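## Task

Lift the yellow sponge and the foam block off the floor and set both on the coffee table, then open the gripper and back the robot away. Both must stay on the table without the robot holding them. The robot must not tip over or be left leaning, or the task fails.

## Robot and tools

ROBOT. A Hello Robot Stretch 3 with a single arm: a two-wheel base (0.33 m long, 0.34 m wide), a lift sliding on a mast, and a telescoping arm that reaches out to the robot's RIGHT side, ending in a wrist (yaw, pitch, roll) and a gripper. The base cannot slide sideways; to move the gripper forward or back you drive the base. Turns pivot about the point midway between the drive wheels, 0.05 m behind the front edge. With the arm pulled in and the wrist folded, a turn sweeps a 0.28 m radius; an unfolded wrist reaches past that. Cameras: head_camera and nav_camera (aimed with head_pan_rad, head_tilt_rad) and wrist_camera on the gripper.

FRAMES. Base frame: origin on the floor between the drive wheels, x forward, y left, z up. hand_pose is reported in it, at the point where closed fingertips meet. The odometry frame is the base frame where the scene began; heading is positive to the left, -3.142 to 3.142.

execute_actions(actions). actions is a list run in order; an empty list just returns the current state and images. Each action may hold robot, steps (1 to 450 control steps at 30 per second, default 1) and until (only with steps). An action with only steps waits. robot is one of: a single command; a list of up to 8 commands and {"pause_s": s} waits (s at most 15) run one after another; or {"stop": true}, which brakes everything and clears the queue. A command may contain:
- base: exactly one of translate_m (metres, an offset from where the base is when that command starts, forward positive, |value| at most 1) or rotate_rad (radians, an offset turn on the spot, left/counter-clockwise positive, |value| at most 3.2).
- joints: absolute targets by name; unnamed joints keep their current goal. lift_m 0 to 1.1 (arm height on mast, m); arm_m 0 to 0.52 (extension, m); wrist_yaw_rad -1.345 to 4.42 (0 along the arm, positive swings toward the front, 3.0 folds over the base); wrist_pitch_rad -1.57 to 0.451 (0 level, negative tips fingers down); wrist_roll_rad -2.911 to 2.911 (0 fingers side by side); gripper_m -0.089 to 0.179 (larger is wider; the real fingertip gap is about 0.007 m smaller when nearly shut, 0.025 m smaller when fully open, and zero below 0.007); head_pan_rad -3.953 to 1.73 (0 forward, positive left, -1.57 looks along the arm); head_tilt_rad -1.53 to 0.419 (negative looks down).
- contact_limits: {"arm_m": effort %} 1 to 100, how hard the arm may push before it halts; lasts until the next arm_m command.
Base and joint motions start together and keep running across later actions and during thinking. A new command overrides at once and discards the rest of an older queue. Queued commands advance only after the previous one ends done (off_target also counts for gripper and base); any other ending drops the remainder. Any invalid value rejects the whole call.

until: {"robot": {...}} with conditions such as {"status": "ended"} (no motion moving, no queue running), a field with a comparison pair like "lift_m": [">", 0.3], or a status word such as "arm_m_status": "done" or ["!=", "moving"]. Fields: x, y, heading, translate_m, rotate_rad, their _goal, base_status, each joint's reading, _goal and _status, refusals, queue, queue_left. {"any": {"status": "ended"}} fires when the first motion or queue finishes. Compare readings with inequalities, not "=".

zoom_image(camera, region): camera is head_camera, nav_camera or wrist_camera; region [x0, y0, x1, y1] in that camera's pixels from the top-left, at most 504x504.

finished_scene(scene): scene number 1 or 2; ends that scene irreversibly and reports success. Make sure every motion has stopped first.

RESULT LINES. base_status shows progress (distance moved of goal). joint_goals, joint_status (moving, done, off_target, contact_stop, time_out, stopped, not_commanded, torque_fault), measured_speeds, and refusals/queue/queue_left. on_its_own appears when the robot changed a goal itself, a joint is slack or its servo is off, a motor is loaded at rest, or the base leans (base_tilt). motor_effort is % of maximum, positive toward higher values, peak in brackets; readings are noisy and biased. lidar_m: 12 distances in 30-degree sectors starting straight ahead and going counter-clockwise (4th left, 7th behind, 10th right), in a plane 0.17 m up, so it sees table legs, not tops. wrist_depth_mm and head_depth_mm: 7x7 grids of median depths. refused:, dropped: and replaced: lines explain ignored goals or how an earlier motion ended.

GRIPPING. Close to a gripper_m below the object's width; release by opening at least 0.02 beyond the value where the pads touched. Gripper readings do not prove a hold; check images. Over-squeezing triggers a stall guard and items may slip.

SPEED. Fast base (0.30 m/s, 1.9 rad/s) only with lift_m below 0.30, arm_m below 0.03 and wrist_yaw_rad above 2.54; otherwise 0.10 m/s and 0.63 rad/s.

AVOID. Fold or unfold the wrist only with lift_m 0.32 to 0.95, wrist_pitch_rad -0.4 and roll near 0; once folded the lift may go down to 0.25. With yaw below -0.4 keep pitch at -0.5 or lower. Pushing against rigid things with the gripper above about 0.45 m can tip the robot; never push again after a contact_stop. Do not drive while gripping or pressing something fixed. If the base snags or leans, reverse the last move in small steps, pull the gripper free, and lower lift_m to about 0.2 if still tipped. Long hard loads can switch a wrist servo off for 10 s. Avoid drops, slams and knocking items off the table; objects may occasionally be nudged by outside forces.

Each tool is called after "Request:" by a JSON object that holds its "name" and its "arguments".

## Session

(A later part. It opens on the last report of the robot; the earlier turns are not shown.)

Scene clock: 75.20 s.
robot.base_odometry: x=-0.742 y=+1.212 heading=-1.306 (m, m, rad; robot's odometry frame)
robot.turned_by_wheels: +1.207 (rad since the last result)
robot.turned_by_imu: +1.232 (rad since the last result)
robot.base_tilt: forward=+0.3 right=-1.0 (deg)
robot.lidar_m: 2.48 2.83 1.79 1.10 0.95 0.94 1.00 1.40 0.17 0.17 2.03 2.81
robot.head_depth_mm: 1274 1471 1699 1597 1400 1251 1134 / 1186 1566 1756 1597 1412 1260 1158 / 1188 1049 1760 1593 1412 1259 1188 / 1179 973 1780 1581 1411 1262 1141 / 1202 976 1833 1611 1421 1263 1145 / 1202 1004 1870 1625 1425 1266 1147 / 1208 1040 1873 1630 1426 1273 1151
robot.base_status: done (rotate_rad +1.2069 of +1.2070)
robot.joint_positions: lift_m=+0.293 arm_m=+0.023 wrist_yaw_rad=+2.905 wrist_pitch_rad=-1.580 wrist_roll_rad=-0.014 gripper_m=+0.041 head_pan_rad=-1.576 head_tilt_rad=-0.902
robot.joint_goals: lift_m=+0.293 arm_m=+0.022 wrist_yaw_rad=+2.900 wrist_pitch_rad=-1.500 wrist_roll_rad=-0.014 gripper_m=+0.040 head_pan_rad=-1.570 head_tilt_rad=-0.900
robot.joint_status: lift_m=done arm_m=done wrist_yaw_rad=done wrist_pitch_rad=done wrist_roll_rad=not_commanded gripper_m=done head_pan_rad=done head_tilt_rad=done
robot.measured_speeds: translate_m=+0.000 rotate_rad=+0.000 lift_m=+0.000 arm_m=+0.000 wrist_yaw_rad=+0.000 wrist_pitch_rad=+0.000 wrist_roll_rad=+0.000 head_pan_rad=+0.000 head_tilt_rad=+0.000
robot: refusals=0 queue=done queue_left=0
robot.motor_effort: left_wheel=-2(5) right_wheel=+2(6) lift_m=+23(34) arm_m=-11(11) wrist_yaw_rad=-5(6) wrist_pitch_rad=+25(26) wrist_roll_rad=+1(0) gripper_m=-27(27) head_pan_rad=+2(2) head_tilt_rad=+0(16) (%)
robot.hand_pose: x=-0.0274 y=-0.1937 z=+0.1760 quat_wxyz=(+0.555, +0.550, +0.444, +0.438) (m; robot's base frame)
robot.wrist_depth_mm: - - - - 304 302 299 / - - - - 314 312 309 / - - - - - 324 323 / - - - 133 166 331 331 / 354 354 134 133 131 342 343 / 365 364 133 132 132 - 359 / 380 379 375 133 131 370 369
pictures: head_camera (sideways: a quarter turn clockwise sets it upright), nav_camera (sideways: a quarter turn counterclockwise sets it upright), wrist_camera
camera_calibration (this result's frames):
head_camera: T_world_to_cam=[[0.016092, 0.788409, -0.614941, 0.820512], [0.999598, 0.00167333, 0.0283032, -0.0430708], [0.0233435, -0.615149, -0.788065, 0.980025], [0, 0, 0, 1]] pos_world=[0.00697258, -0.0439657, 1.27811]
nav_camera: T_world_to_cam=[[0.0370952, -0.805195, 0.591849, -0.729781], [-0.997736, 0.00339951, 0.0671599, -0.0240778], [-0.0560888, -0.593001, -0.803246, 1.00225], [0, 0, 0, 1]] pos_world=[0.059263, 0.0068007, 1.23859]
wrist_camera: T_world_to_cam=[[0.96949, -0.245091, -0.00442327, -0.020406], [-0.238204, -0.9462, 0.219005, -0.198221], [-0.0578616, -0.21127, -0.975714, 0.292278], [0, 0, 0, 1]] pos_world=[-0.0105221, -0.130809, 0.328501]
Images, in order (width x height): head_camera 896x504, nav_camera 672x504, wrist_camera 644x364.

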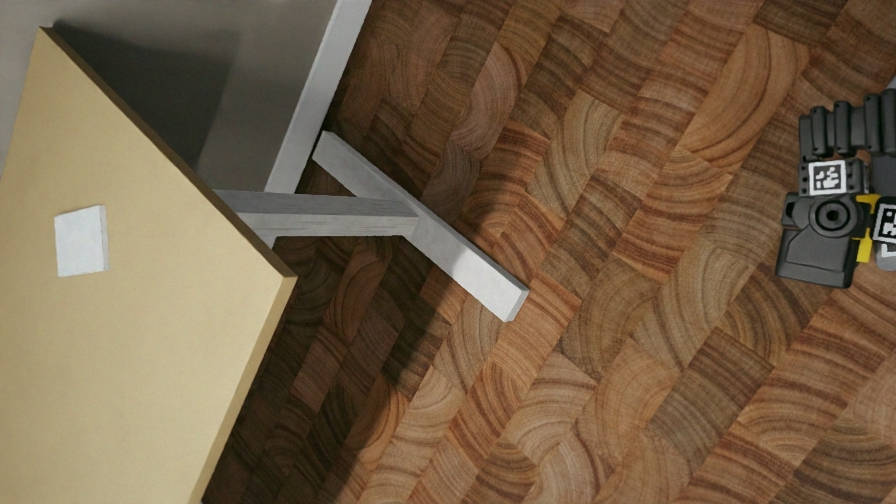

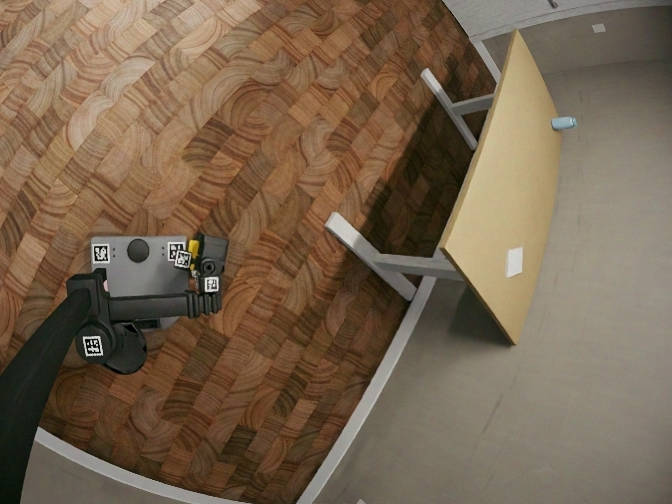

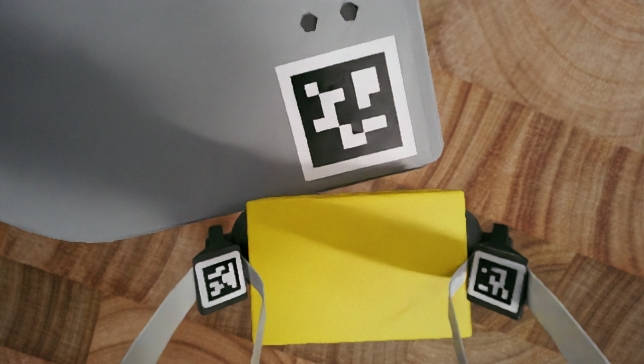

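Request:
{"name": "execute_actions", "arguments": {"actions": [{"robot":{"joints":{"lift_m":0.297,"arm_m":0.028,"wrist_yaw_rad":3.14,"wrist_pitch_rad":-1.57},"base":{"translate_m":1.0}},"steps":450,"until":{"robot":{"translate_m":[">=",0.7]}}},{"robot":{"base":{"translate_m":1.0}},"steps":2},{"steps":450,"until":{"robot":{"translate_m":[">=",0.65]}}},{"robot":[{"base":{"translate_m":0.95}},{"base":{"rotate_rad":1.0},"joints":{"lift_m":0.64,"arm_m":0.05,"wrist_pitch_rad":-1.5}}],"steps":450,"until":{"robot":{"status":"ended"}}}]}}

Scene clock: 93.47 s.
robot.base_odometry: x=-0.138 y=-1.013 heading=-0.306 (m, m, rad; robot's odometry frame)
robot.turned_by_wheels: +1.000 (rad since the last result)
robot.turned_by_imu: +1.026 (rad since the last result)
robot.base_tilt: forward=+0.4 right=-1.2 (deg)
robot.lidar_m: 1.42 1.51 2.17 2.52 2.98 2.61 2.27 0.50 0.47 0.95 1.00 0.62
robot.head_depth_mm: 870 1007 1162 1031 910 993 - / 870 1009 1153 1040 914 - 1138 / 870 1013 1153 1041 917 - 1110 / 874 1013 1159 1042 916 - 1112 / 874 1015 1165 1045 920 1209 1144 / 878 1018 1162 1049 922 1213 1149 / 879 1023 1168 1052 927 1214 1146
robot.base_status: done (rotate_rad +0.9999 of +1.0000)
robot.joint_positions: lift_m=+0.640 arm_m=+0.050 wrist_yaw_rad=+3.137 wrist_pitch_rad=-1.504 wrist_roll_rad=-0.014 gripper_m=+0.041 head_pan_rad=-1.576 head_tilt_rad=-0.902
robot.joint_goals: lift_m=+0.640 arm_m=+0.050 wrist_yaw_rad=+3.140 wrist_pitch_rad=-1.500 wrist_roll_rad=-0.014 gripper_m=+0.040 head_pan_rad=-1.570 head_tilt_rad=-0.900
robot.joint_status: lift_m=done arm_m=done wrist_yaw_rad=done wrist_pitch_rad=done wrist_roll_rad=not_commanded gripper_m=done head_pan_rad=done head_tilt_rad=done
robot.measured_speeds: translate_m=+0.000 rotate_rad=+0.000 lift_m=+0.000 arm_m=+0.000 wrist_yaw_rad=+0.000 wrist_pitch_rad=+0.000 wrist_roll_rad=+0.000 head_pan_rad=+0.000 head_tilt_rad=+0.000
robot: refusals=0 queue=done queue_left=0
robot.motor_effort: left_wheel=-2(8) right_wheel=+1(5) lift_m=+33(36) arm_m=+3(13) wrist_yaw_rad=+4(5) wrist_pitch_rad=+2(25) wrist_roll_rad=+0(1) gripper_m=-21(28) head_pan_rad=+3(2) head_tilt_rad=+0(1) (%)
robot.hand_pose: x=-0.0212 y=-0.2016 z=+0.5213 quat_wxyz=(+0.481, +0.514, +0.485, +0.519) (m; robot's base frame)
robot.wrist_depth_mm: 655 653 - - 644 638 626 / 676 668 - - 639 647 647 / 673 682 679 - 672 676 649 / 700 705 676 685 671 670 659 / 716 706 132 133 133 687 678 / 717 511 134 133 134 698 622 / 366 567 575 566 552 569 536
pictures: head_camera (sideways: a quarter turn clockwise sets it upright), nav_camera (sideways: a quarter turn counterclockwise sets it upright), wrist_camera
camera_calibration (this result's frames):
head_camera: T_world_to_cam=[[0.0160919, 0.788214, -0.615191, 0.820838], [0.999598, 0.00168113, 0.0283009, -0.0430678], [0.0233414, -0.615399, -0.78787, 0.979771], [0, 0, 0, 1]] pos_world=[0.00697248, -0.0439733, 1.27812]
nav_camera: T_world_to_cam=[[0.0370953, -0.805007, 0.592105, -0.730114], [-0.997736, 0.00342204, 0.0671605, -0.0240787], [-0.0560909, -0.593256, -0.803057, 1.002], [0, 0, 0, 1]] pos_world=[0.0592629, 0.00678052, 1.23859]
wrist_camera: T_world_to_cam=[[0.999883, -0.0144171, -0.00519426, 0.0207298], [-0.0135201, -0.989506, 0.14386, -0.244614], [-0.0072138, -0.143773, -0.989584, 0.649824], [0, 0, 0, 1]] pos_world=[-0.0193469, -0.148321, 0.678354]
Images, in order (width x height): head_camera 896x504, nav_camera 672x504, wrist_camera 644x364.

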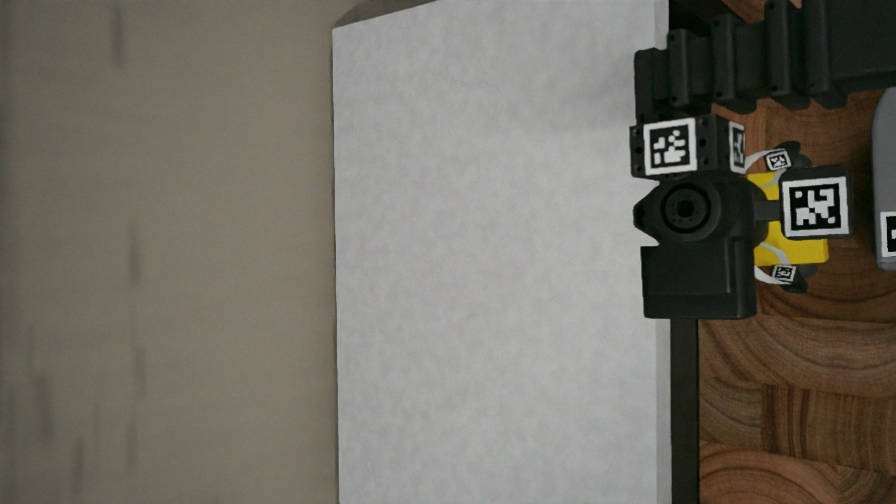

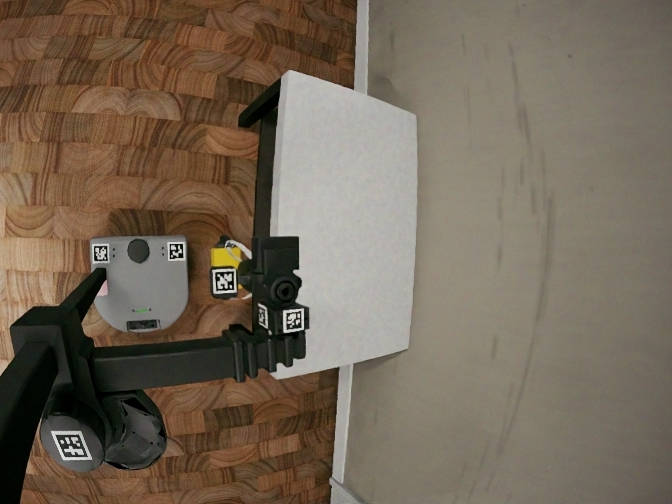

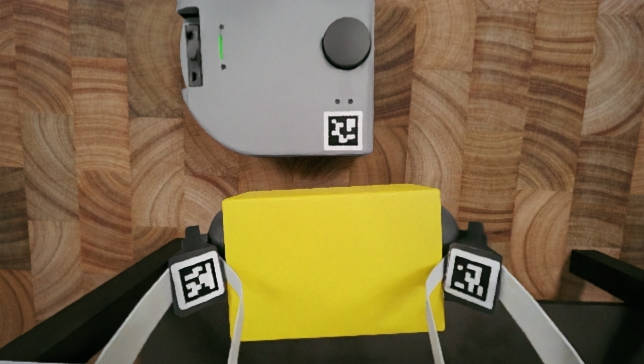

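Request:
{"name": "execute_actions", "arguments": {"actions": [{"robot":[{"joints":{"arm_m":0.35}},{"joints":{"lift_m":0.605}}],"steps":450,"until":{"robot":{"status":"ended"}}}]}}

Scene clock: 100.20 s.
robot.base_odometry: x=-0.138 y=-1.013 heading=-0.306 (m, m, rad; robot's odometry frame)
robot.turned_by_wheels: +0.000 (rad since the last result)
robot.turned_by_imu: +0.000 (rad since the last result)
robot.base_tilt: forward=+0.3 right=-0.8 (deg)
robot.lidar_m: 1.42 1.51 2.18 2.52 2.98 2.60 2.27 0.50 0.47 0.95 1.00 0.62
robot.head_depth_mm: 867 1007 1162 1033 912 997 - / 869 1010 1149 1058 - 1223 1154 / 869 1011 1176 1024 902 1204 1144 / 873 1012 1173 1004 886 1210 1142 / 878 1019 1159 1046 922 1210 1142 / 879 1019 1163 1047 920 1217 1144 / 880 1023 1168 1050 926 1216 1150
robot.base_status: done (rotate_rad +0.9999 of +1.0000)
robot.joint_positions: lift_m=+0.605 arm_m=+0.350 wrist_yaw_rad=+3.137 wrist_pitch_rad=-1.503 wrist_roll_rad=-0.014 gripper_m=+0.041 head_pan_rad=-1.576 head_tilt_rad=-0.902
robot.joint_goals: lift_m=+0.605 arm_m=+0.350 wrist_yaw_rad=+3.140 wrist_pitch_rad=-1.500 wrist_roll_rad=-0.014 gripper_m=+0.040 head_pan_rad=-1.570 head_tilt_rad=-0.900
robot.joint_status: lift_m=done arm_m=done wrist_yaw_rad=done wrist_pitch_rad=done wrist_roll_rad=not_commanded gripper_m=done head_pan_rad=done head_tilt_rad=done
robot.measured_speeds: translate_m=+0.000 rotate_rad=+0.000 lift_m=+0.000 arm_m=+0.000 wrist_yaw_rad=+0.000 wrist_pitch_rad=+0.000 wrist_roll_rad=+0.000 head_pan_rad=+0.000 head_tilt_rad=+0.000
robot: refusals=0 queue=done queue_left=0
robot.motor_effort: left_wheel=-2(2) right_wheel=+1(2) lift_m=+28(34) arm_m=+3(4) wrist_yaw_rad=+4(4) wrist_pitch_rad=+1(1) wrist_roll_rad=+1(0) gripper_m=-21(20) head_pan_rad=+3(4) head_tilt_rad=+0(0) (%)
robot.hand_pose: x=-0.0212 y=-0.5014 z=+0.4865 quat_wxyz=(+0.481, +0.514, +0.485, +0.519) (m; robot's base frame)
robot.wrist_depth_mm: 187 185 185 184 182 181 180 / 191 189 187 186 186 185 183 / 195 193 193 191 189 188 185 / 199 197 196 193 191 192 191 / 202 202 133 133 133 195 194 / 208 205 134 134 134 196 198 / 212 210 208 207 205 204 202
pictures: head_camera (sideways: a quarter turn clockwise sets it upright), nav_camera (sideways: a quarter turn counterclockwise sets it upright), wrist_camera
camera_calibration (this result's frames):
head_camera: T_world_to_cam=[[0.0160919, 0.788214, -0.615191, 0.820838], [0.999598, 0.00168113, 0.0283009, -0.0430678], [0.0233414, -0.615399, -0.78787, 0.979771], [0, 0, 0, 1]] pos_world=[0.00697248, -0.0439733, 1.27812]
nav_camera: T_world_to_cam=[[0.0370953, -0.805007, 0.592105, -0.730114], [-0.997736, 0.00342204, 0.0671605, -0.0240787], [-0.0560909, -0.593256, -0.803057, 1.002], [0, 0, 0, 1]] pos_world=[0.0592629, 0.00678052, 1.23859]
wrist_camera: T_world_to_cam=[[0.999883, -0.0144081, -0.0052002, 0.016233], [-0.0135147, -0.989593, 0.143259, -0.53605], [-0.00721017, -0.143172, -0.989672, 0.572642], [0, 0, 0, 1]] pos_world=[-0.0193469, -0.448251, 0.643606]
Images, in order (width x height): head_camera 896x504, nav_camera 672x504, wrist_camera 644x364.

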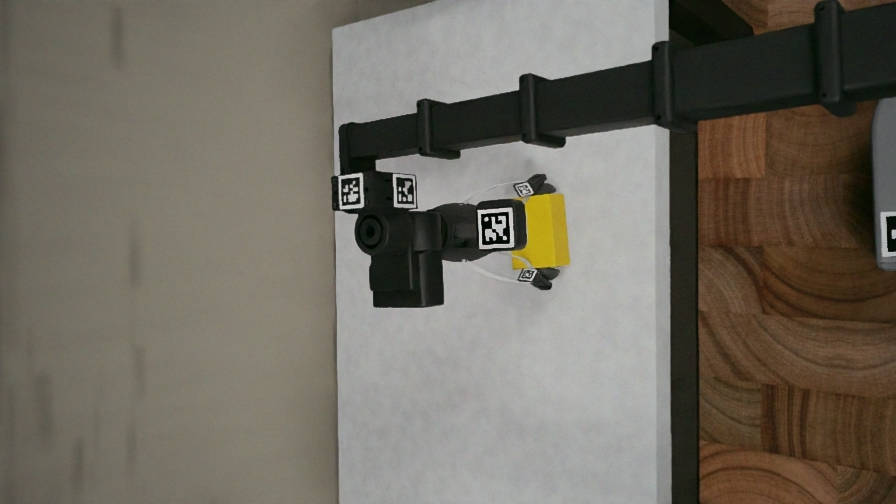

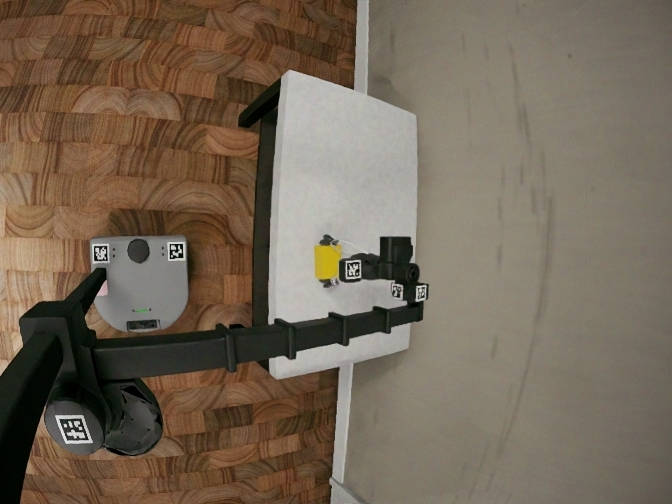

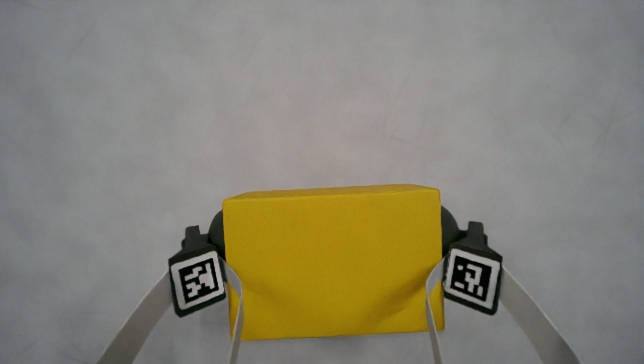

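Request:
{"name": "execute_actions", "arguments": {"actions": [{"robot":[{"joints":{"lift_m":0.589}},{"joints":{"gripper_m":0.16}}],"steps":450,"until":{"robot":{"status":"ended"}}},{"robot":{"joints":{"lift_m":0.605,"arm_m":0.028,"wrist_pitch_rad":-1.57,"head_pan_rad":-1.9,"head_tilt_rad":-1.1}},"steps":450,"until":{"robot":{"arm_m":["<",0.26]}}},{"robot":{"base":{"translate_m":-1.0}},"steps":450,"until":{"robot":{"arm_m":["<",0.13]}}},{"robot":{"joints":{"lift_m":0.296}},"steps":450,"until":{"robot":{"translate_m":["<",-0.4]}}},{"robot":{"base":{"translate_m":-0.95}},"steps":450,"until":{"robot":{"status":"ended"}}}]}}

Scene clock: 118.80 s.
robot.base_odometry: x=-1.426 y=-0.607 heading=-0.306 (m, m, rad; robot's odometry frame)
robot.turned_by_wheels: +0.000 (rad since the last result)
robot.turned_by_imu: -0.005 (rad since the last result)
robot.base_tilt: forward=+0.4 right=-0.9 (deg)
robot.lidar_m: 1.90 2.94 2.75 2.90 1.84 1.38 0.92 1.17 0.89 0.85 0.93 1.06
robot.head_depth_mm: 1028 1265 1525 1412 1295 1199 - / 992 1212 1500 1417 1300 1224 - / 957 1161 1480 1413 1300 - - / 925 1113 1406 1421 1289 - - / 893 1070 1336 1424 1309 1193 1121 / 867 1024 1274 1427 1310 1207 1125 / 832 1008 1245 1415 1314 1215 1131
robot.base_status: done (translate_m -0.9500 of -0.9500)
robot.joint_positions: lift_m=+0.296 arm_m=+0.028 wrist_yaw_rad=+3.137 wrist_pitch_rad=-1.563 wrist_roll_rad=-0.014 gripper_m=+0.160 head_pan_rad=-1.893 head_tilt_rad=-1.086
robot.joint_goals: lift_m=+0.296 arm_m=+0.028 wrist_yaw_rad=+3.140 wrist_pitch_rad=-1.570 wrist_roll_rad=-0.014 gripper_m=+0.160 head_pan_rad=-1.900 head_tilt_rad=-1.100
robot.joint_status: lift_m=done arm_m=done wrist_yaw_rad=done wrist_pitch_rad=done wrist_roll_rad=not_commanded gripper_m=done head_pan_rad=done head_tilt_rad=done
robot.measured_speeds: translate_m=+0.000 rotate_rad=+0.000 lift_m=+0.000 arm_m=+0.000 wrist_yaw_rad=+0.000 wrist_pitch_rad=+0.000 wrist_roll_rad=+0.000 head_pan_rad=+0.000 head_tilt_rad=+0.000
robot: refusals=0 queue=done queue_left=0
robot.motor_effort: left_wheel=-2(9) right_wheel=+1(4) lift_m=+28(34) arm_m=-3(0) wrist_yaw_rad=+4(4) wrist_pitch_rad=-2(2) wrist_roll_rad=+1(1) gripper_m=+0(91) head_pan_rad=-3(25) head_tilt_rad=-5(15) (%)
robot.hand_pose: x=-0.0212 y=-0.1953 z=+0.1784 quat_wxyz=(+0.496, +0.499, +0.500, +0.504) (m; robot's base frame)
robot.wrist_depth_mm: - - - - - 307 303 / - - - - - 314 313 / - - - - - 321 321 / 345 - - - 338 332 330 / 356 352 351 348 345 341 339 / 365 - 361 363 355 352 350 / 376 379 371 369 366 366 362
pictures: head_camera (sideways: a quarter turn clockwise sets it upright), nav_camera (sideways: a quarter turn counterclockwise sets it upright), wrist_camera
camera_calibration (this result's frames):
head_camera: T_world_to_cam=[[0.292704, 0.838336, -0.45991, 0.616863], [0.948575, -0.315209, 0.0291357, -0.0438365], [-0.120542, -0.444787, -0.887487, 1.11014], [0, 0, 0, 1]] pos_world=[-0.00515699, -0.0371808, 1.27021]
nav_camera: T_world_to_cam=[[-0.245973, -0.866591, 0.434186, -0.52267], [-0.950803, 0.302763, 0.0656405, -0.0223701], [-0.188339, -0.396679, -0.898429, 1.12677], [0, 0, 0, 1]] pos_world=[0.0623821, 0.000797074, 1.24072]
wrist_camera: T_world_to_cam=[[0.999883, -0.0145677, -0.00460513, 0.0189714], [-0.0133368, -0.979279, 0.202076, -0.197451], [-0.0074535, -0.201991, -0.979359, 0.298178], [0, 0, 0, 1]] pos_world=[-0.0193801, -0.132853, 0.33201]
Images, in order (width x height): head_camera 896x504, nav_camera 672x504, wrist_camera 644x364.

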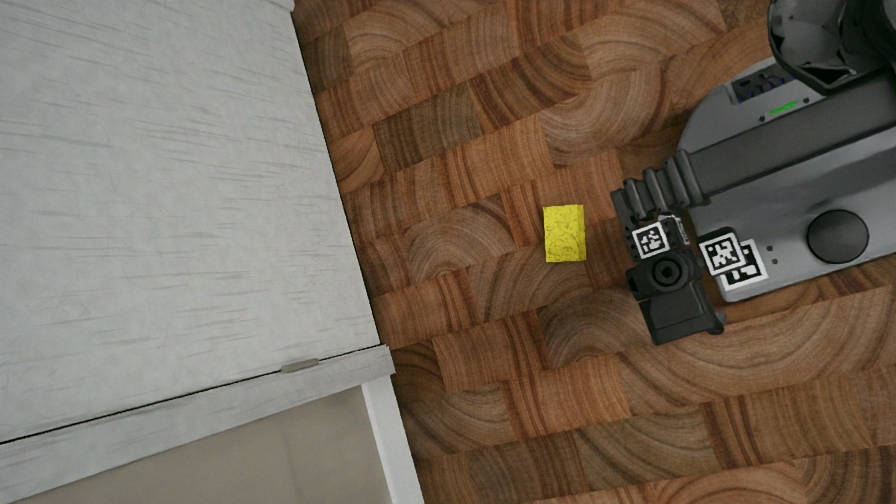

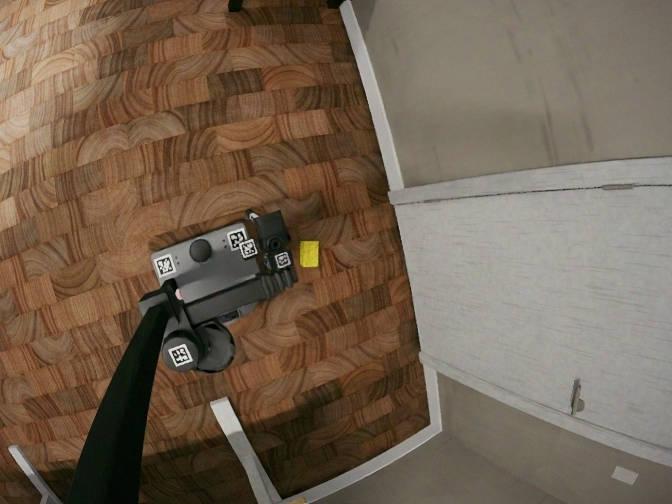

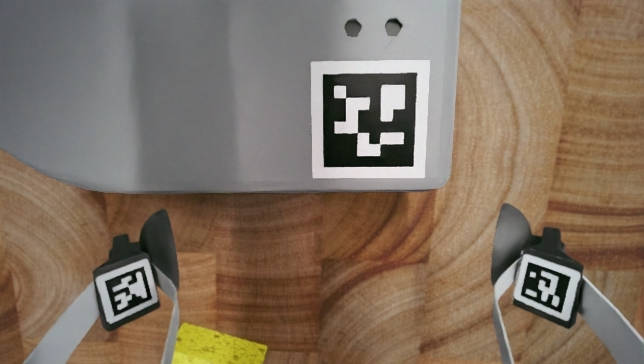

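Request:
{"name": "execute_actions", "arguments": {"actions": [{"robot":{"joints":{"lift_m":0.2,"arm_m":0.262,"wrist_pitch_rad":-1.5,"wrist_yaw_rad":2.85,"gripper_m":0.179},"base":{"translate_m":-0.135}},"steps":450,"until":{"robot":{"status":"ended"}}}]}}

Scene clock: 126.93 s.
robot.base_odometry: x=-1.555 y=-0.566 heading=-0.306 (m, m, rad; robot's odometry frame)
robot.turned_by_wheels: +0.000 (rad since the last result)
robot.turned_by_imu: -0.001 (rad since the last result)
robot.base_tilt: forward=+0.3 right=-1.1 (deg)
robot.lidar_m: 2.02 3.10 2.80 2.90 1.66 0.80 0.79 1.19 0.88 0.85 0.92 1.19
robot.head_depth_mm: 1022 1260 1503 1406 1300 1197 - / 983 1204 1486 1414 1298 1224 - / 951 1149 1475 1418 1310 - - / 915 1104 1395 1443 1277 1232 - / 887 1061 1324 1464 1274 1209 1124 / 858 1018 1259 1429 1301 1211 1127 / 832 982 1200 1415 1312 1214 1127
robot.base_status: done (translate_m -0.1350 of -0.1350)
robot.joint_positions: lift_m=+0.280 arm_m=+0.262 wrist_yaw_rad=+2.853 wrist_pitch_rad=-1.504 wrist_roll_rad=-0.010 gripper_m=+0.179 head_pan_rad=-1.894 head_tilt_rad=-1.087
robot.joint_goals: lift_m=+0.280 arm_m=+0.262 wrist_yaw_rad=+2.850 wrist_pitch_rad=-1.500 wrist_roll_rad=-0.010 gripper_m=+0.179 head_pan_rad=-1.900 head_tilt_rad=-1.100
robot.joint_status: lift_m=contact_stop arm_m=done wrist_yaw_rad=done wrist_pitch_rad=done wrist_roll_rad=not_commanded gripper_m=done head_pan_rad=done head_tilt_rad=done
robot.measured_speeds: translate_m=+0.000 rotate_rad=+0.000 lift_m=+0.000 arm_m=+0.000 wrist_yaw_rad=+0.000 wrist_pitch_rad=+0.000 wrist_roll_rad=+0.000 head_pan_rad=+0.000 head_tilt_rad=+0.000
robot: refusals=0 queue=dropped queue_left=0
robot.on_its_own: lift_m is slack since a contact_stop, until your next command for it (your +0.200 is given up)
robot.motor_effort: left_wheel=-2(10) right_wheel=+1(3) lift_m=+30(32) arm_m=+3(3) wrist_yaw_rad=-4(14) wrist_pitch_rad=+1(10) wrist_roll_rad=-1(2) gripper_m=+1(76) head_pan_rad=-3(2) head_tilt_rad=-4(4) (%)
robot.hand_pose: x=-0.0231 y=-0.4134 z=+0.1618 quat_wxyz=(+0.551, +0.578, +0.407, +0.444) (m; robot's base frame)
robot.wrist_depth_mm: 310 305 304 303 299 301 297 / 313 314 310 308 307 304 303 / 320 319 314 313 311 310 310 / 330 326 325 279 316 316 315 / 334 335 329 327 327 322 320 / 346 342 337 335 332 333 - / 354 347 344 344 343 336 337
pictures: head_camera (sideways: a quarter turn clockwise sets it upright), nav_camera (sideways: a quarter turn counterclockwise sets it upright), wrist_camera
ARM HIT: the arm struck its own base hard.
camera_calibration (this result's frames):
head_camera: T_world_to_cam=[[0.292829, 0.838431, -0.459657, 0.616532], [0.948541, -0.315312, 0.0291362, -0.0438369], [-0.120507, -0.444535, -0.887619, 1.11031], [0, 0, 0, 1]] pos_world=[-0.00515784, -0.0371711, 1.2702]
nav_camera: T_world_to_cam=[[-0.246099, -0.866684, 0.433929, -0.522335], [-0.950778, 0.30284, 0.0656364, -0.0223649], [-0.188297, -0.396417, -0.898553, 1.12693], [0, 0, 0, 1]] pos_world=[0.0623877, 0.000807991, 1.24073]
wrist_camera: T_world_to_cam=[[0.954557, -0.297977, -0.00545775, -0.100465], [-0.294126, -0.944859, 0.143984, -0.390551], [-0.0480609, -0.135836, -0.989565, 0.265944], [0, 0, 0, 1]] pos_world=[-0.00619001, -0.362827, 0.318854]
Images, in order (width x height): head_camera 896x504, nav_camera 672x504, wrist_camera 644x364.

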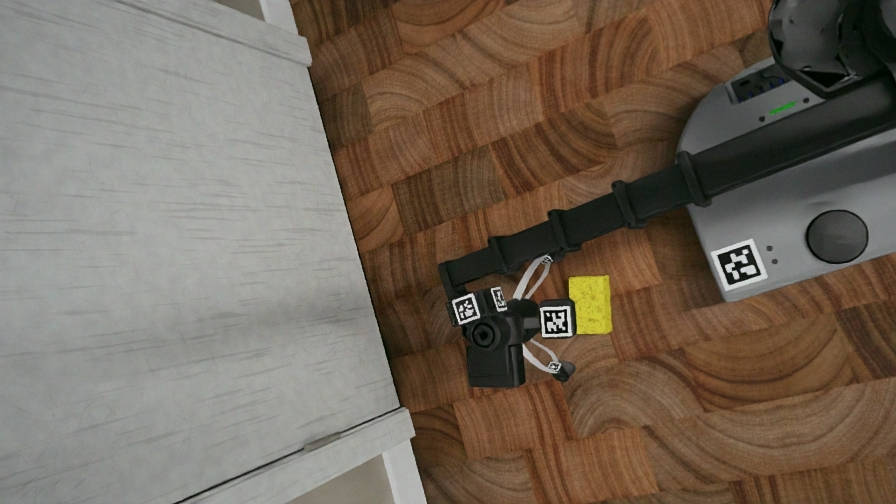

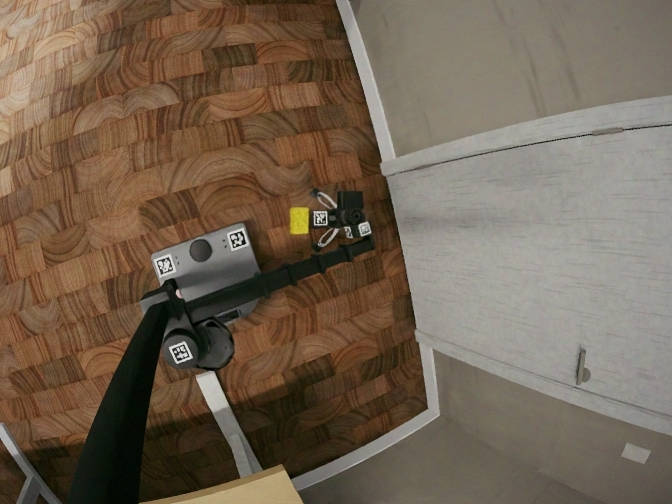

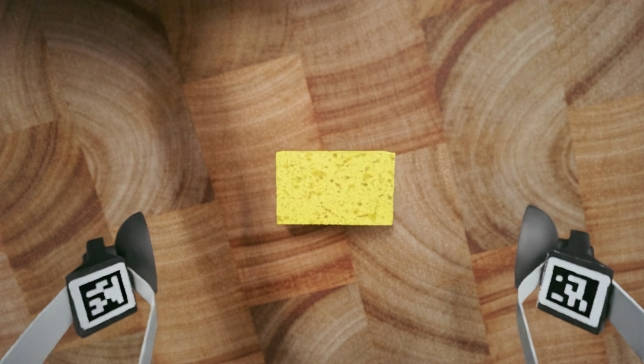

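Request:
{"name": "execute_actions", "arguments": {"actions": [{"robot":[{"joints":{"lift_m":0.14,"arm_m":0.256}},{"joints":{"gripper_m":0.045}},{"joints":{"lift_m":0.2,"wrist_yaw_rad":3.14}}],"steps":450,"until":{"robot":{"status":"ended"}}}]}}

Scene clock: 135.73 s.
robot.base_odometry: x=-1.555 y=-0.566 heading=-0.306 (m, m, rad; robot's odometry frame)
robot.turned_by_wheels: +0.000 (rad since the last result)
robot.turned_by_imu: +0.000 (rad since the last result)
robot.base_tilt: forward=+0.3 right=-1.0 (deg)
robot.lidar_m: 2.02 3.09 2.80 2.90 1.66 0.80 0.79 1.18 0.88 0.85 0.92 1.19
robot.head_depth_mm: 1019 1255 1508 1416 1299 1194 - / 985 1204 1495 1414 1300 1226 - / 947 1153 1472 1419 1298 - - / 914 1106 1393 1423 1280 1229 - / 886 1061 1327 1447 1274 1209 1119 / 860 1018 1264 1428 1312 1213 1126 / 831 981 1196 1422 1311 1215 1129
robot.base_status: done (translate_m -0.1350 of -0.1350)
robot.joint_positions: lift_m=+0.200 arm_m=+0.256 wrist_yaw_rad=+3.137 wrist_pitch_rad=-1.503 wrist_roll_rad=-0.010 gripper_m=+0.046 head_pan_rad=-1.894 head_tilt_rad=-1.087
robot.joint_goals: lift_m=+0.200 arm_m=+0.256 wrist_yaw_rad=+3.140 wrist_pitch_rad=-1.500 wrist_roll_rad=-0.010 gripper_m=+0.045 head_pan_rad=-1.900 head_tilt_rad=-1.100
robot.joint_status: lift_m=done arm_m=done wrist_yaw_rad=done wrist_pitch_rad=done wrist_roll_rad=not_commanded gripper_m=done head_pan_rad=done head_tilt_rad=done
robot.measured_speeds: translate_m=+0.000 rotate_rad=+0.000 lift_m=+0.000 arm_m=+0.000 wrist_yaw_rad=+0.000 wrist_pitch_rad=+0.000 wrist_roll_rad=+0.000 head_pan_rad=+0.000 head_tilt_rad=+0.000
robot: refusals=0 queue=done queue_left=0
robot.motor_effort: left_wheel=-2(2) right_wheel=+1(1) lift_m=+33(37) arm_m=-3(5) wrist_yaw_rad=+5(4) wrist_pitch_rad=+2(2) wrist_roll_rad=-1(1) gripper_m=-21(100) head_pan_rad=-3(3) head_tilt_rad=-5(4) (%)
robot.hand_pose: x=-0.0212 y=-0.4080 z=+0.0813 quat_wxyz=(+0.482, +0.515, +0.484, +0.518) (m; robot's base frame)
robot.wrist_depth_mm: 231 230 227 226 224 223 223 / 235 232 232 230 231 226 227 / 239 238 236 236 234 232 231 / 244 245 157 133 132 237 232 / 250 249 135 134 134 240 239 / 256 254 138 137 137 246 245 / 259 261 257 255 254 252 248
pictures: head_camera (sideways: a quarter turn clockwise sets it upright), nav_camera (sideways: a quarter turn counterclockwise sets it upright), wrist_camera
camera_calibration (this result's frames):
head_camera: T_world_to_cam=[[0.292829, 0.838431, -0.459657, 0.616532], [0.948541, -0.315312, 0.0291362, -0.0438369], [-0.120507, -0.444535, -0.887619, 1.11031], [0, 0, 0, 1]] pos_world=[-0.00515784, -0.0371711, 1.2702]
nav_camera: T_world_to_cam=[[-0.246099, -0.866684, 0.433929, -0.522335], [-0.950778, 0.30284, 0.0656364, -0.0223649], [-0.188297, -0.396417, -0.898553, 1.12693], [0, 0, 0, 1]] pos_world=[0.0623877, 0.000807991, 1.24073]
wrist_camera: T_world_to_cam=[[0.999812, -0.0186242, -0.00546232, 0.0137736], [-0.0176496, -0.98952, 0.143311, -0.385583], [-0.00807414, -0.143188, -0.989663, 0.184965], [0, 0, 0, 1]] pos_world=[-0.019083, -0.354801, 0.238387]
Images, in order (width x height): head_camera 896x504, nav_camera 672x504, wrist_camera 644x364.

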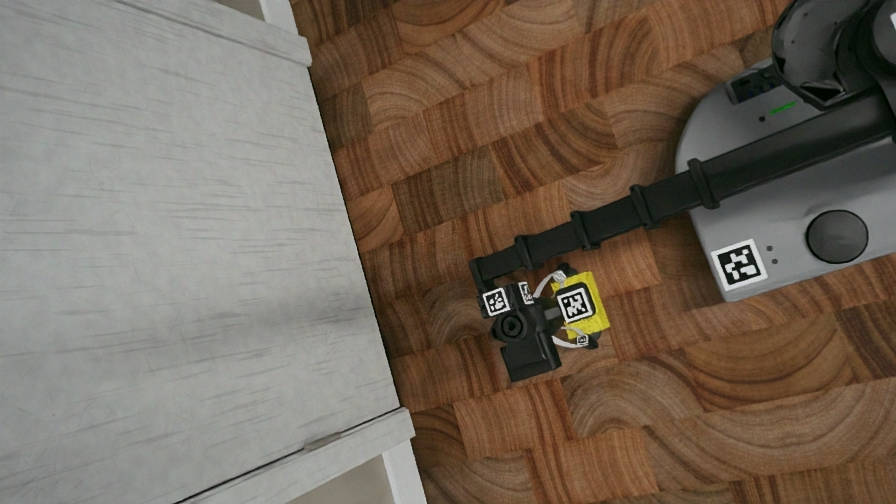

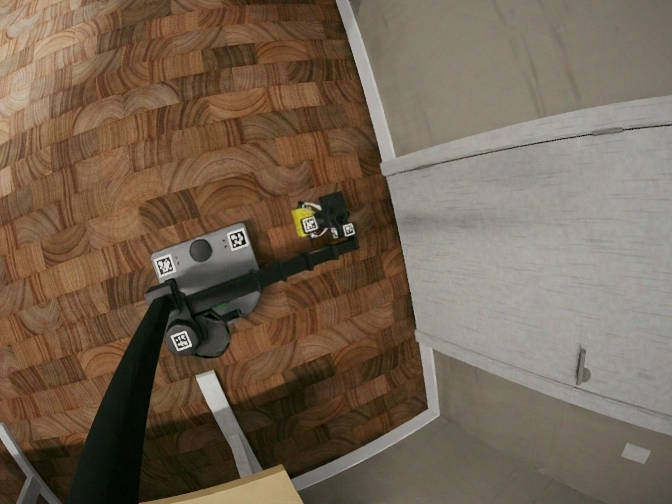

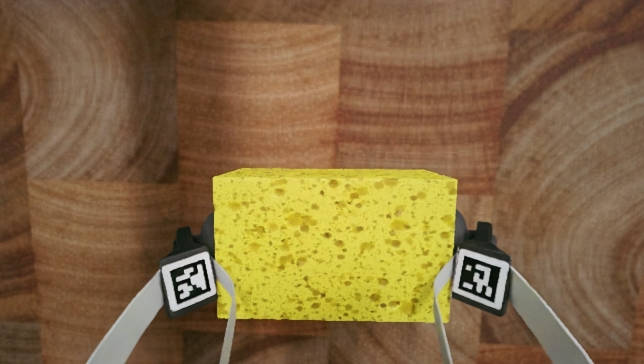

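Request:
{"name": "execute_actions", "arguments": {"actions": [{"robot":{"joints":{"lift_m":0.625,"arm_m":0.35,"head_pan_rad":-1.57,"head_tilt_rad":-0.9},"base":{"translate_m":1.0}},"steps":450,"until":{"robot":{"translate_m":[">=",0.6],"lift_m":[">",0.62]}}},{"robot":{"base":{"translate_m":0.69}},"steps":450,"until":{"robot":{"status":"ended"}}}]}}

Scene clock: 153.30 s.
robot.base_odometry: x=-0.324 y=-0.955 heading=-0.306 (m, m, rad; robot's odometry frame)
robot.turned_by_wheels: +0.000 (rad since the last result)
robot.turned_by_imu: +0.000 (rad since the last result)
robot.base_tilt: forward=+0.4 right=-0.9 (deg)
robot.lidar_m: 1.62 1.71 2.57 2.53 2.99 2.45 2.08 1.27 0.37 0.86 0.99 0.79
robot.head_depth_mm: 860 999 1182 1457 1401 1256 - / 858 995 1156 1411 - 1202 1145 / 861 1000 1130 1040 898 1120 1143 / 863 1003 1163 1022 875 1209 1139 / 862 1001 1156 1037 905 1134 1143 / 865 1006 1160 1053 903 1133 1148 / 866 1010 1167 1049 926 1138 1151
robot.base_status: done (translate_m +0.6900 of +0.6900)
robot.joint_positions: lift_m=+0.625 arm_m=+0.350 wrist_yaw_rad=+3.137 wrist_pitch_rad=-1.503 wrist_roll_rad=-0.010 gripper_m=+0.046 head_pan_rad=-1.577 head_tilt_rad=-0.902
robot.joint_goals: lift_m=+0.625 arm_m=+0.350 wrist_yaw_rad=+3.140 wrist_pitch_rad=-1.500 wrist_roll_rad=-0.010 gripper_m=+0.045 head_pan_rad=-1.570 head_tilt_rad=-0.900
robot.joint_status: lift_m=done arm_m=done wrist_yaw_rad=done wrist_pitch_rad=done wrist_roll_rad=not_commanded gripper_m=done head_pan_rad=done head_tilt_rad=done
robot.measured_speeds: translate_m=+0.000 rotate_rad=+0.000 lift_m=+0.000 arm_m=+0.000 wrist_yaw_rad=+0.000 wrist_pitch_rad=+0.000 wrist_roll_rad=+0.000 head_pan_rad=+0.000 head_tilt_rad=+0.000
robot: refusals=0 queue=done queue_left=0
robot.motor_effort: left_wheel=-2(2) right_wheel=+1(6) lift_m=+33(35) arm_m=+3(0) wrist_yaw_rad=+4(4) wrist_pitch_rad=+2(1) wrist_roll_rad=-1(1) gripper_m=-21(22) head_pan_rad=+4(25) head_tilt_rad=+1(12) (%)
robot.hand_pose: x=-0.0212 y=-0.5014 z=+0.5063 quat_wxyz=(+0.482, +0.515, +0.484, +0.518) (m; robot's base frame)
robot.wrist_depth_mm: 635 206 204 202 200 198 198 / 655 208 207 206 205 203 201 / 675 214 212 211 208 207 206 / 684 219 157 133 132 209 192 / 700 223 136 134 134 215 184 / 718 228 139 137 137 218 217 / 712 233 230 228 226 226 222
pictures: head_camera (sideways: a quarter turn clockwise sets it upright), nav_camera (sideways: a quarter turn counterclockwise sets it upright), wrist_camera
camera_calibration (this result's frames):
head_camera: T_world_to_cam=[[0.0166754, 0.788611, -0.614667, 0.820152], [0.999599, 0.000925532, 0.0283057, -0.043074], [0.0228911, -0.614892, -0.788279, 0.980306], [0, 0, 0, 1]] pos_world=[0.00694017, -0.0439581, 1.27809]
nav_camera: T_world_to_cam=[[0.0364995, -0.805427, 0.59157, -0.729413], [-0.997734, 0.00411278, 0.0671591, -0.0240768], [-0.0565248, -0.59268, -0.803452, 1.00252], [0, 0, 0, 1]] pos_world=[0.0592681, 0.00678343, 1.23859]
wrist_camera: T_world_to_cam=[[0.999815, -0.0184569, -0.00546278, 0.0144376], [-0.0174842, -0.989528, 0.143278, -0.538947], [-0.00805004, -0.143156, -0.989667, 0.592201], [0, 0, 0, 1]] pos_world=[-0.0190907, -0.44826, 0.66338]
Images, in order (width x height): head_camera 896x504, nav_camera 672x504, wrist_camera 644x364.

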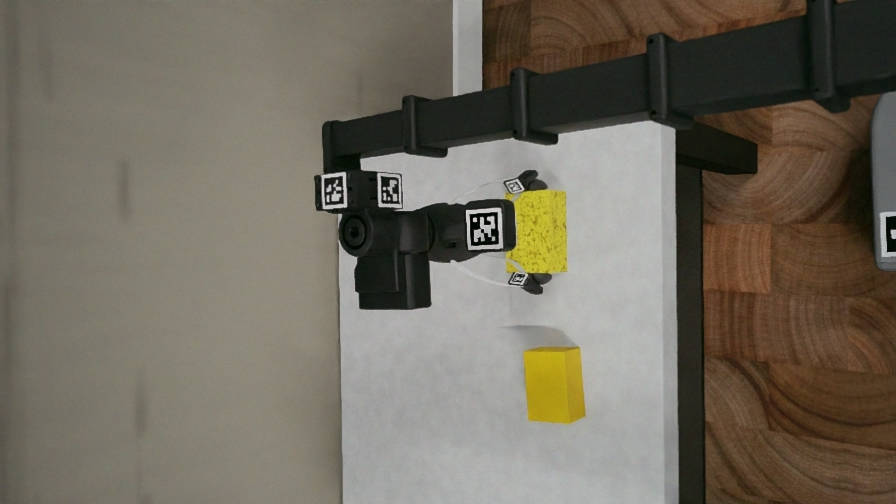

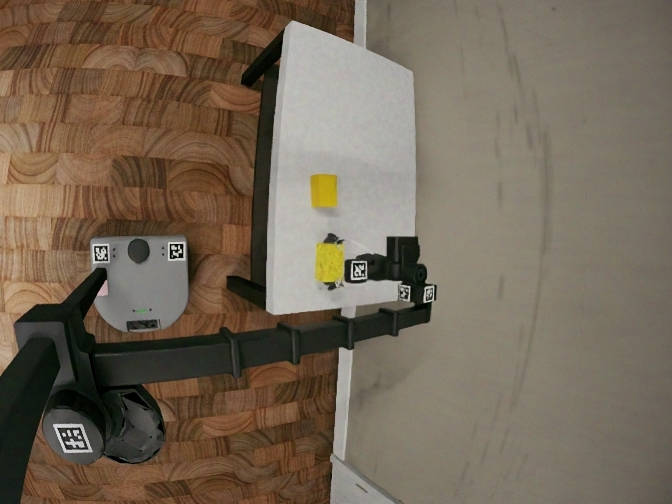

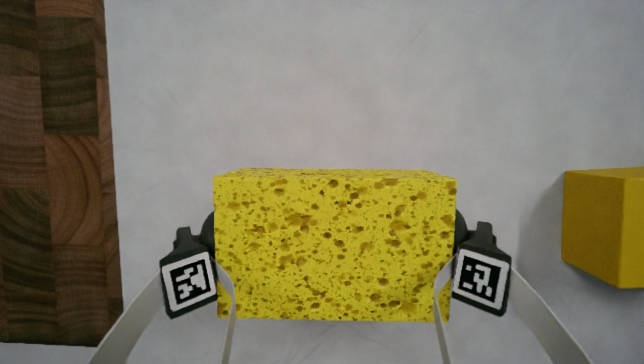

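Request:
{"name": "execute_actions", "arguments": {"actions": [{"robot":[{"joints":{"lift_m":0.589}},{"joints":{"gripper_m":0.16}},{"joints":{"lift_m":0.68,"arm_m":0.05}}],"steps":450,"until":{"robot":{"status":"ended"}}}]}}

Scene clock: 160.73 s.
robot.base_odometry: x=-0.324 y=-0.955 heading=-0.306 (m, m, rad; robot's odometry frame)
robot.turned_by_wheels: +0.000 (rad since the last result)
robot.turned_by_imu: +0.000 (rad since the last result)
robot.base_tilt: forward=+0.3 right=-1.2 (deg)
robot.lidar_m: 1.62 1.71 2.57 2.54 2.98 2.45 2.08 1.27 0.37 0.86 0.99 0.79
robot.head_depth_mm: 861 994 1180 1462 1411 - - / 862 992 1187 1418 1407 - 1124 / 863 998 1155 1042 910 - 1124 / 863 999 1157 1045 904 - 1140 / 866 1002 1161 1048 920 1209 1128 / 863 1005 1164 1053 903 1139 1147 / 868 1006 1168 1054 924 1143 1146
robot.base_status: done (translate_m +0.6900 of +0.6900)
robot.joint_positions: lift_m=+0.680 arm_m=+0.050 wrist_yaw_rad=+3.137 wrist_pitch_rad=-1.503 wrist_roll_rad=-0.011 gripper_m=+0.160 head_pan_rad=-1.577 head_tilt_rad=-0.902
robot.joint_goals: lift_m=+0.680 arm_m=+0.050 wrist_yaw_rad=+3.140 wrist_pitch_rad=-1.500 wrist_roll_rad=-0.011 gripper_m=+0.160 head_pan_rad=-1.570 head_tilt_rad=-0.900
robot.joint_status: lift_m=done arm_m=done wrist_yaw_rad=done wrist_pitch_rad=done wrist_roll_rad=not_commanded gripper_m=done head_pan_rad=done head_tilt_rad=done
robot.measured_speeds: translate_m=+0.000 rotate_rad=+0.000 lift_m=+0.000 arm_m=+0.000 wrist_yaw_rad=+0.000 wrist_pitch_rad=+0.000 wrist_roll_rad=+0.000 head_pan_rad=+0.000 head_tilt_rad=+0.000
robot: refusals=0 queue=done queue_left=0
robot.motor_effort: left_wheel=-1(2) right_wheel=+1(1) lift_m=+33(35) arm_m=-3(1) wrist_yaw_rad=+4(4) wrist_pitch_rad=+2(2) wrist_roll_rad=-1(1) gripper_m=+0(88) head_pan_rad=+4(3) head_tilt_rad=+0(0) (%)
robot.hand_pose: x=-0.0212 y=-0.2019 z=+0.5613 quat_wxyz=(+0.482, +0.515, +0.484, +0.518) (m; robot's base frame)
robot.wrist_depth_mm: 711 689 - - 670 663 674 / 721 702 - - 688 694 673 / 720 714 732 - 719 702 687 / 748 741 721 724 721 722 697 / 767 747 739 735 722 727 709 / 767 - 749 599 604 591 742 / 770 766 340 601 602 593 583
pictures: head_camera (sideways: a quarter turn clockwise sets it upright), nav_camera (sideways: a quarter turn counterclockwise sets it upright), wrist_camera
camera_calibration (this result's frames):
head_camera: T_world_to_cam=[[0.0165824, 0.788478, -0.614839, 0.820377], [0.999599, 0.00104851, 0.0283041, -0.043072], [0.0229618, -0.615062, -0.788144, 0.98013], [0, 0, 0, 1]] pos_world=[0.00694527, -0.0439632, 1.2781]
nav_camera: T_world_to_cam=[[0.0365944, -0.805293, 0.591746, -0.729643], [-0.997734, 0.00401093, 0.0671596, -0.0240774], [-0.0564566, -0.592863, -0.803322, 1.00235], [0, 0, 0, 1]] pos_world=[0.0592672, 0.00677578, 1.23859]
wrist_camera: T_world_to_cam=[[0.999829, -0.0176817, -0.00543027, 0.0204024], [-0.0167228, -0.989564, 0.143123, -0.250378], [-0.00790425, -0.143008, -0.98969, 0.689554], [0, 0, 0, 1]] pos_world=[-0.0191356, -0.148792, 0.718391]
Images, in order (width x height): head_camera 896x504, nav_camera 672x504, wrist_camera 644x364.

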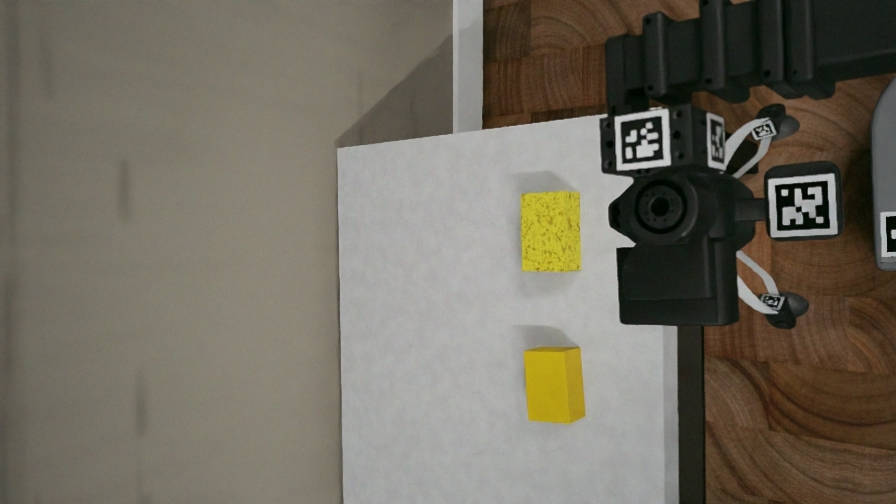

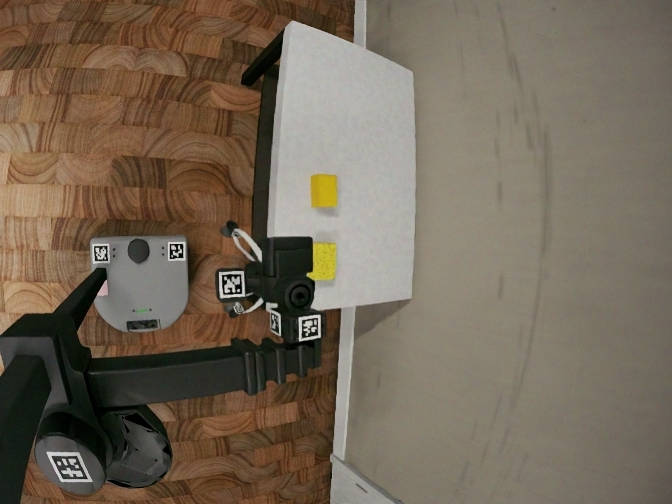

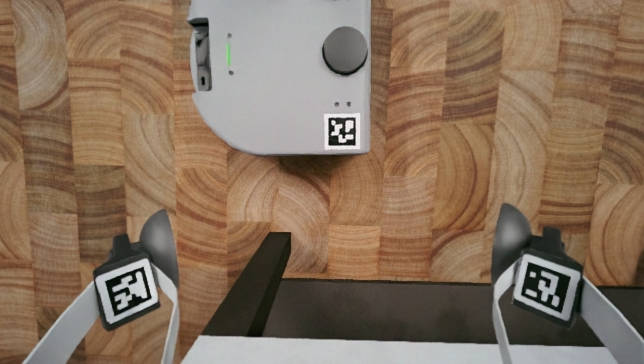

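Request:
{"name": "finished_scene", "arguments": {"scene": 1}}

The scene is finished: the task was done.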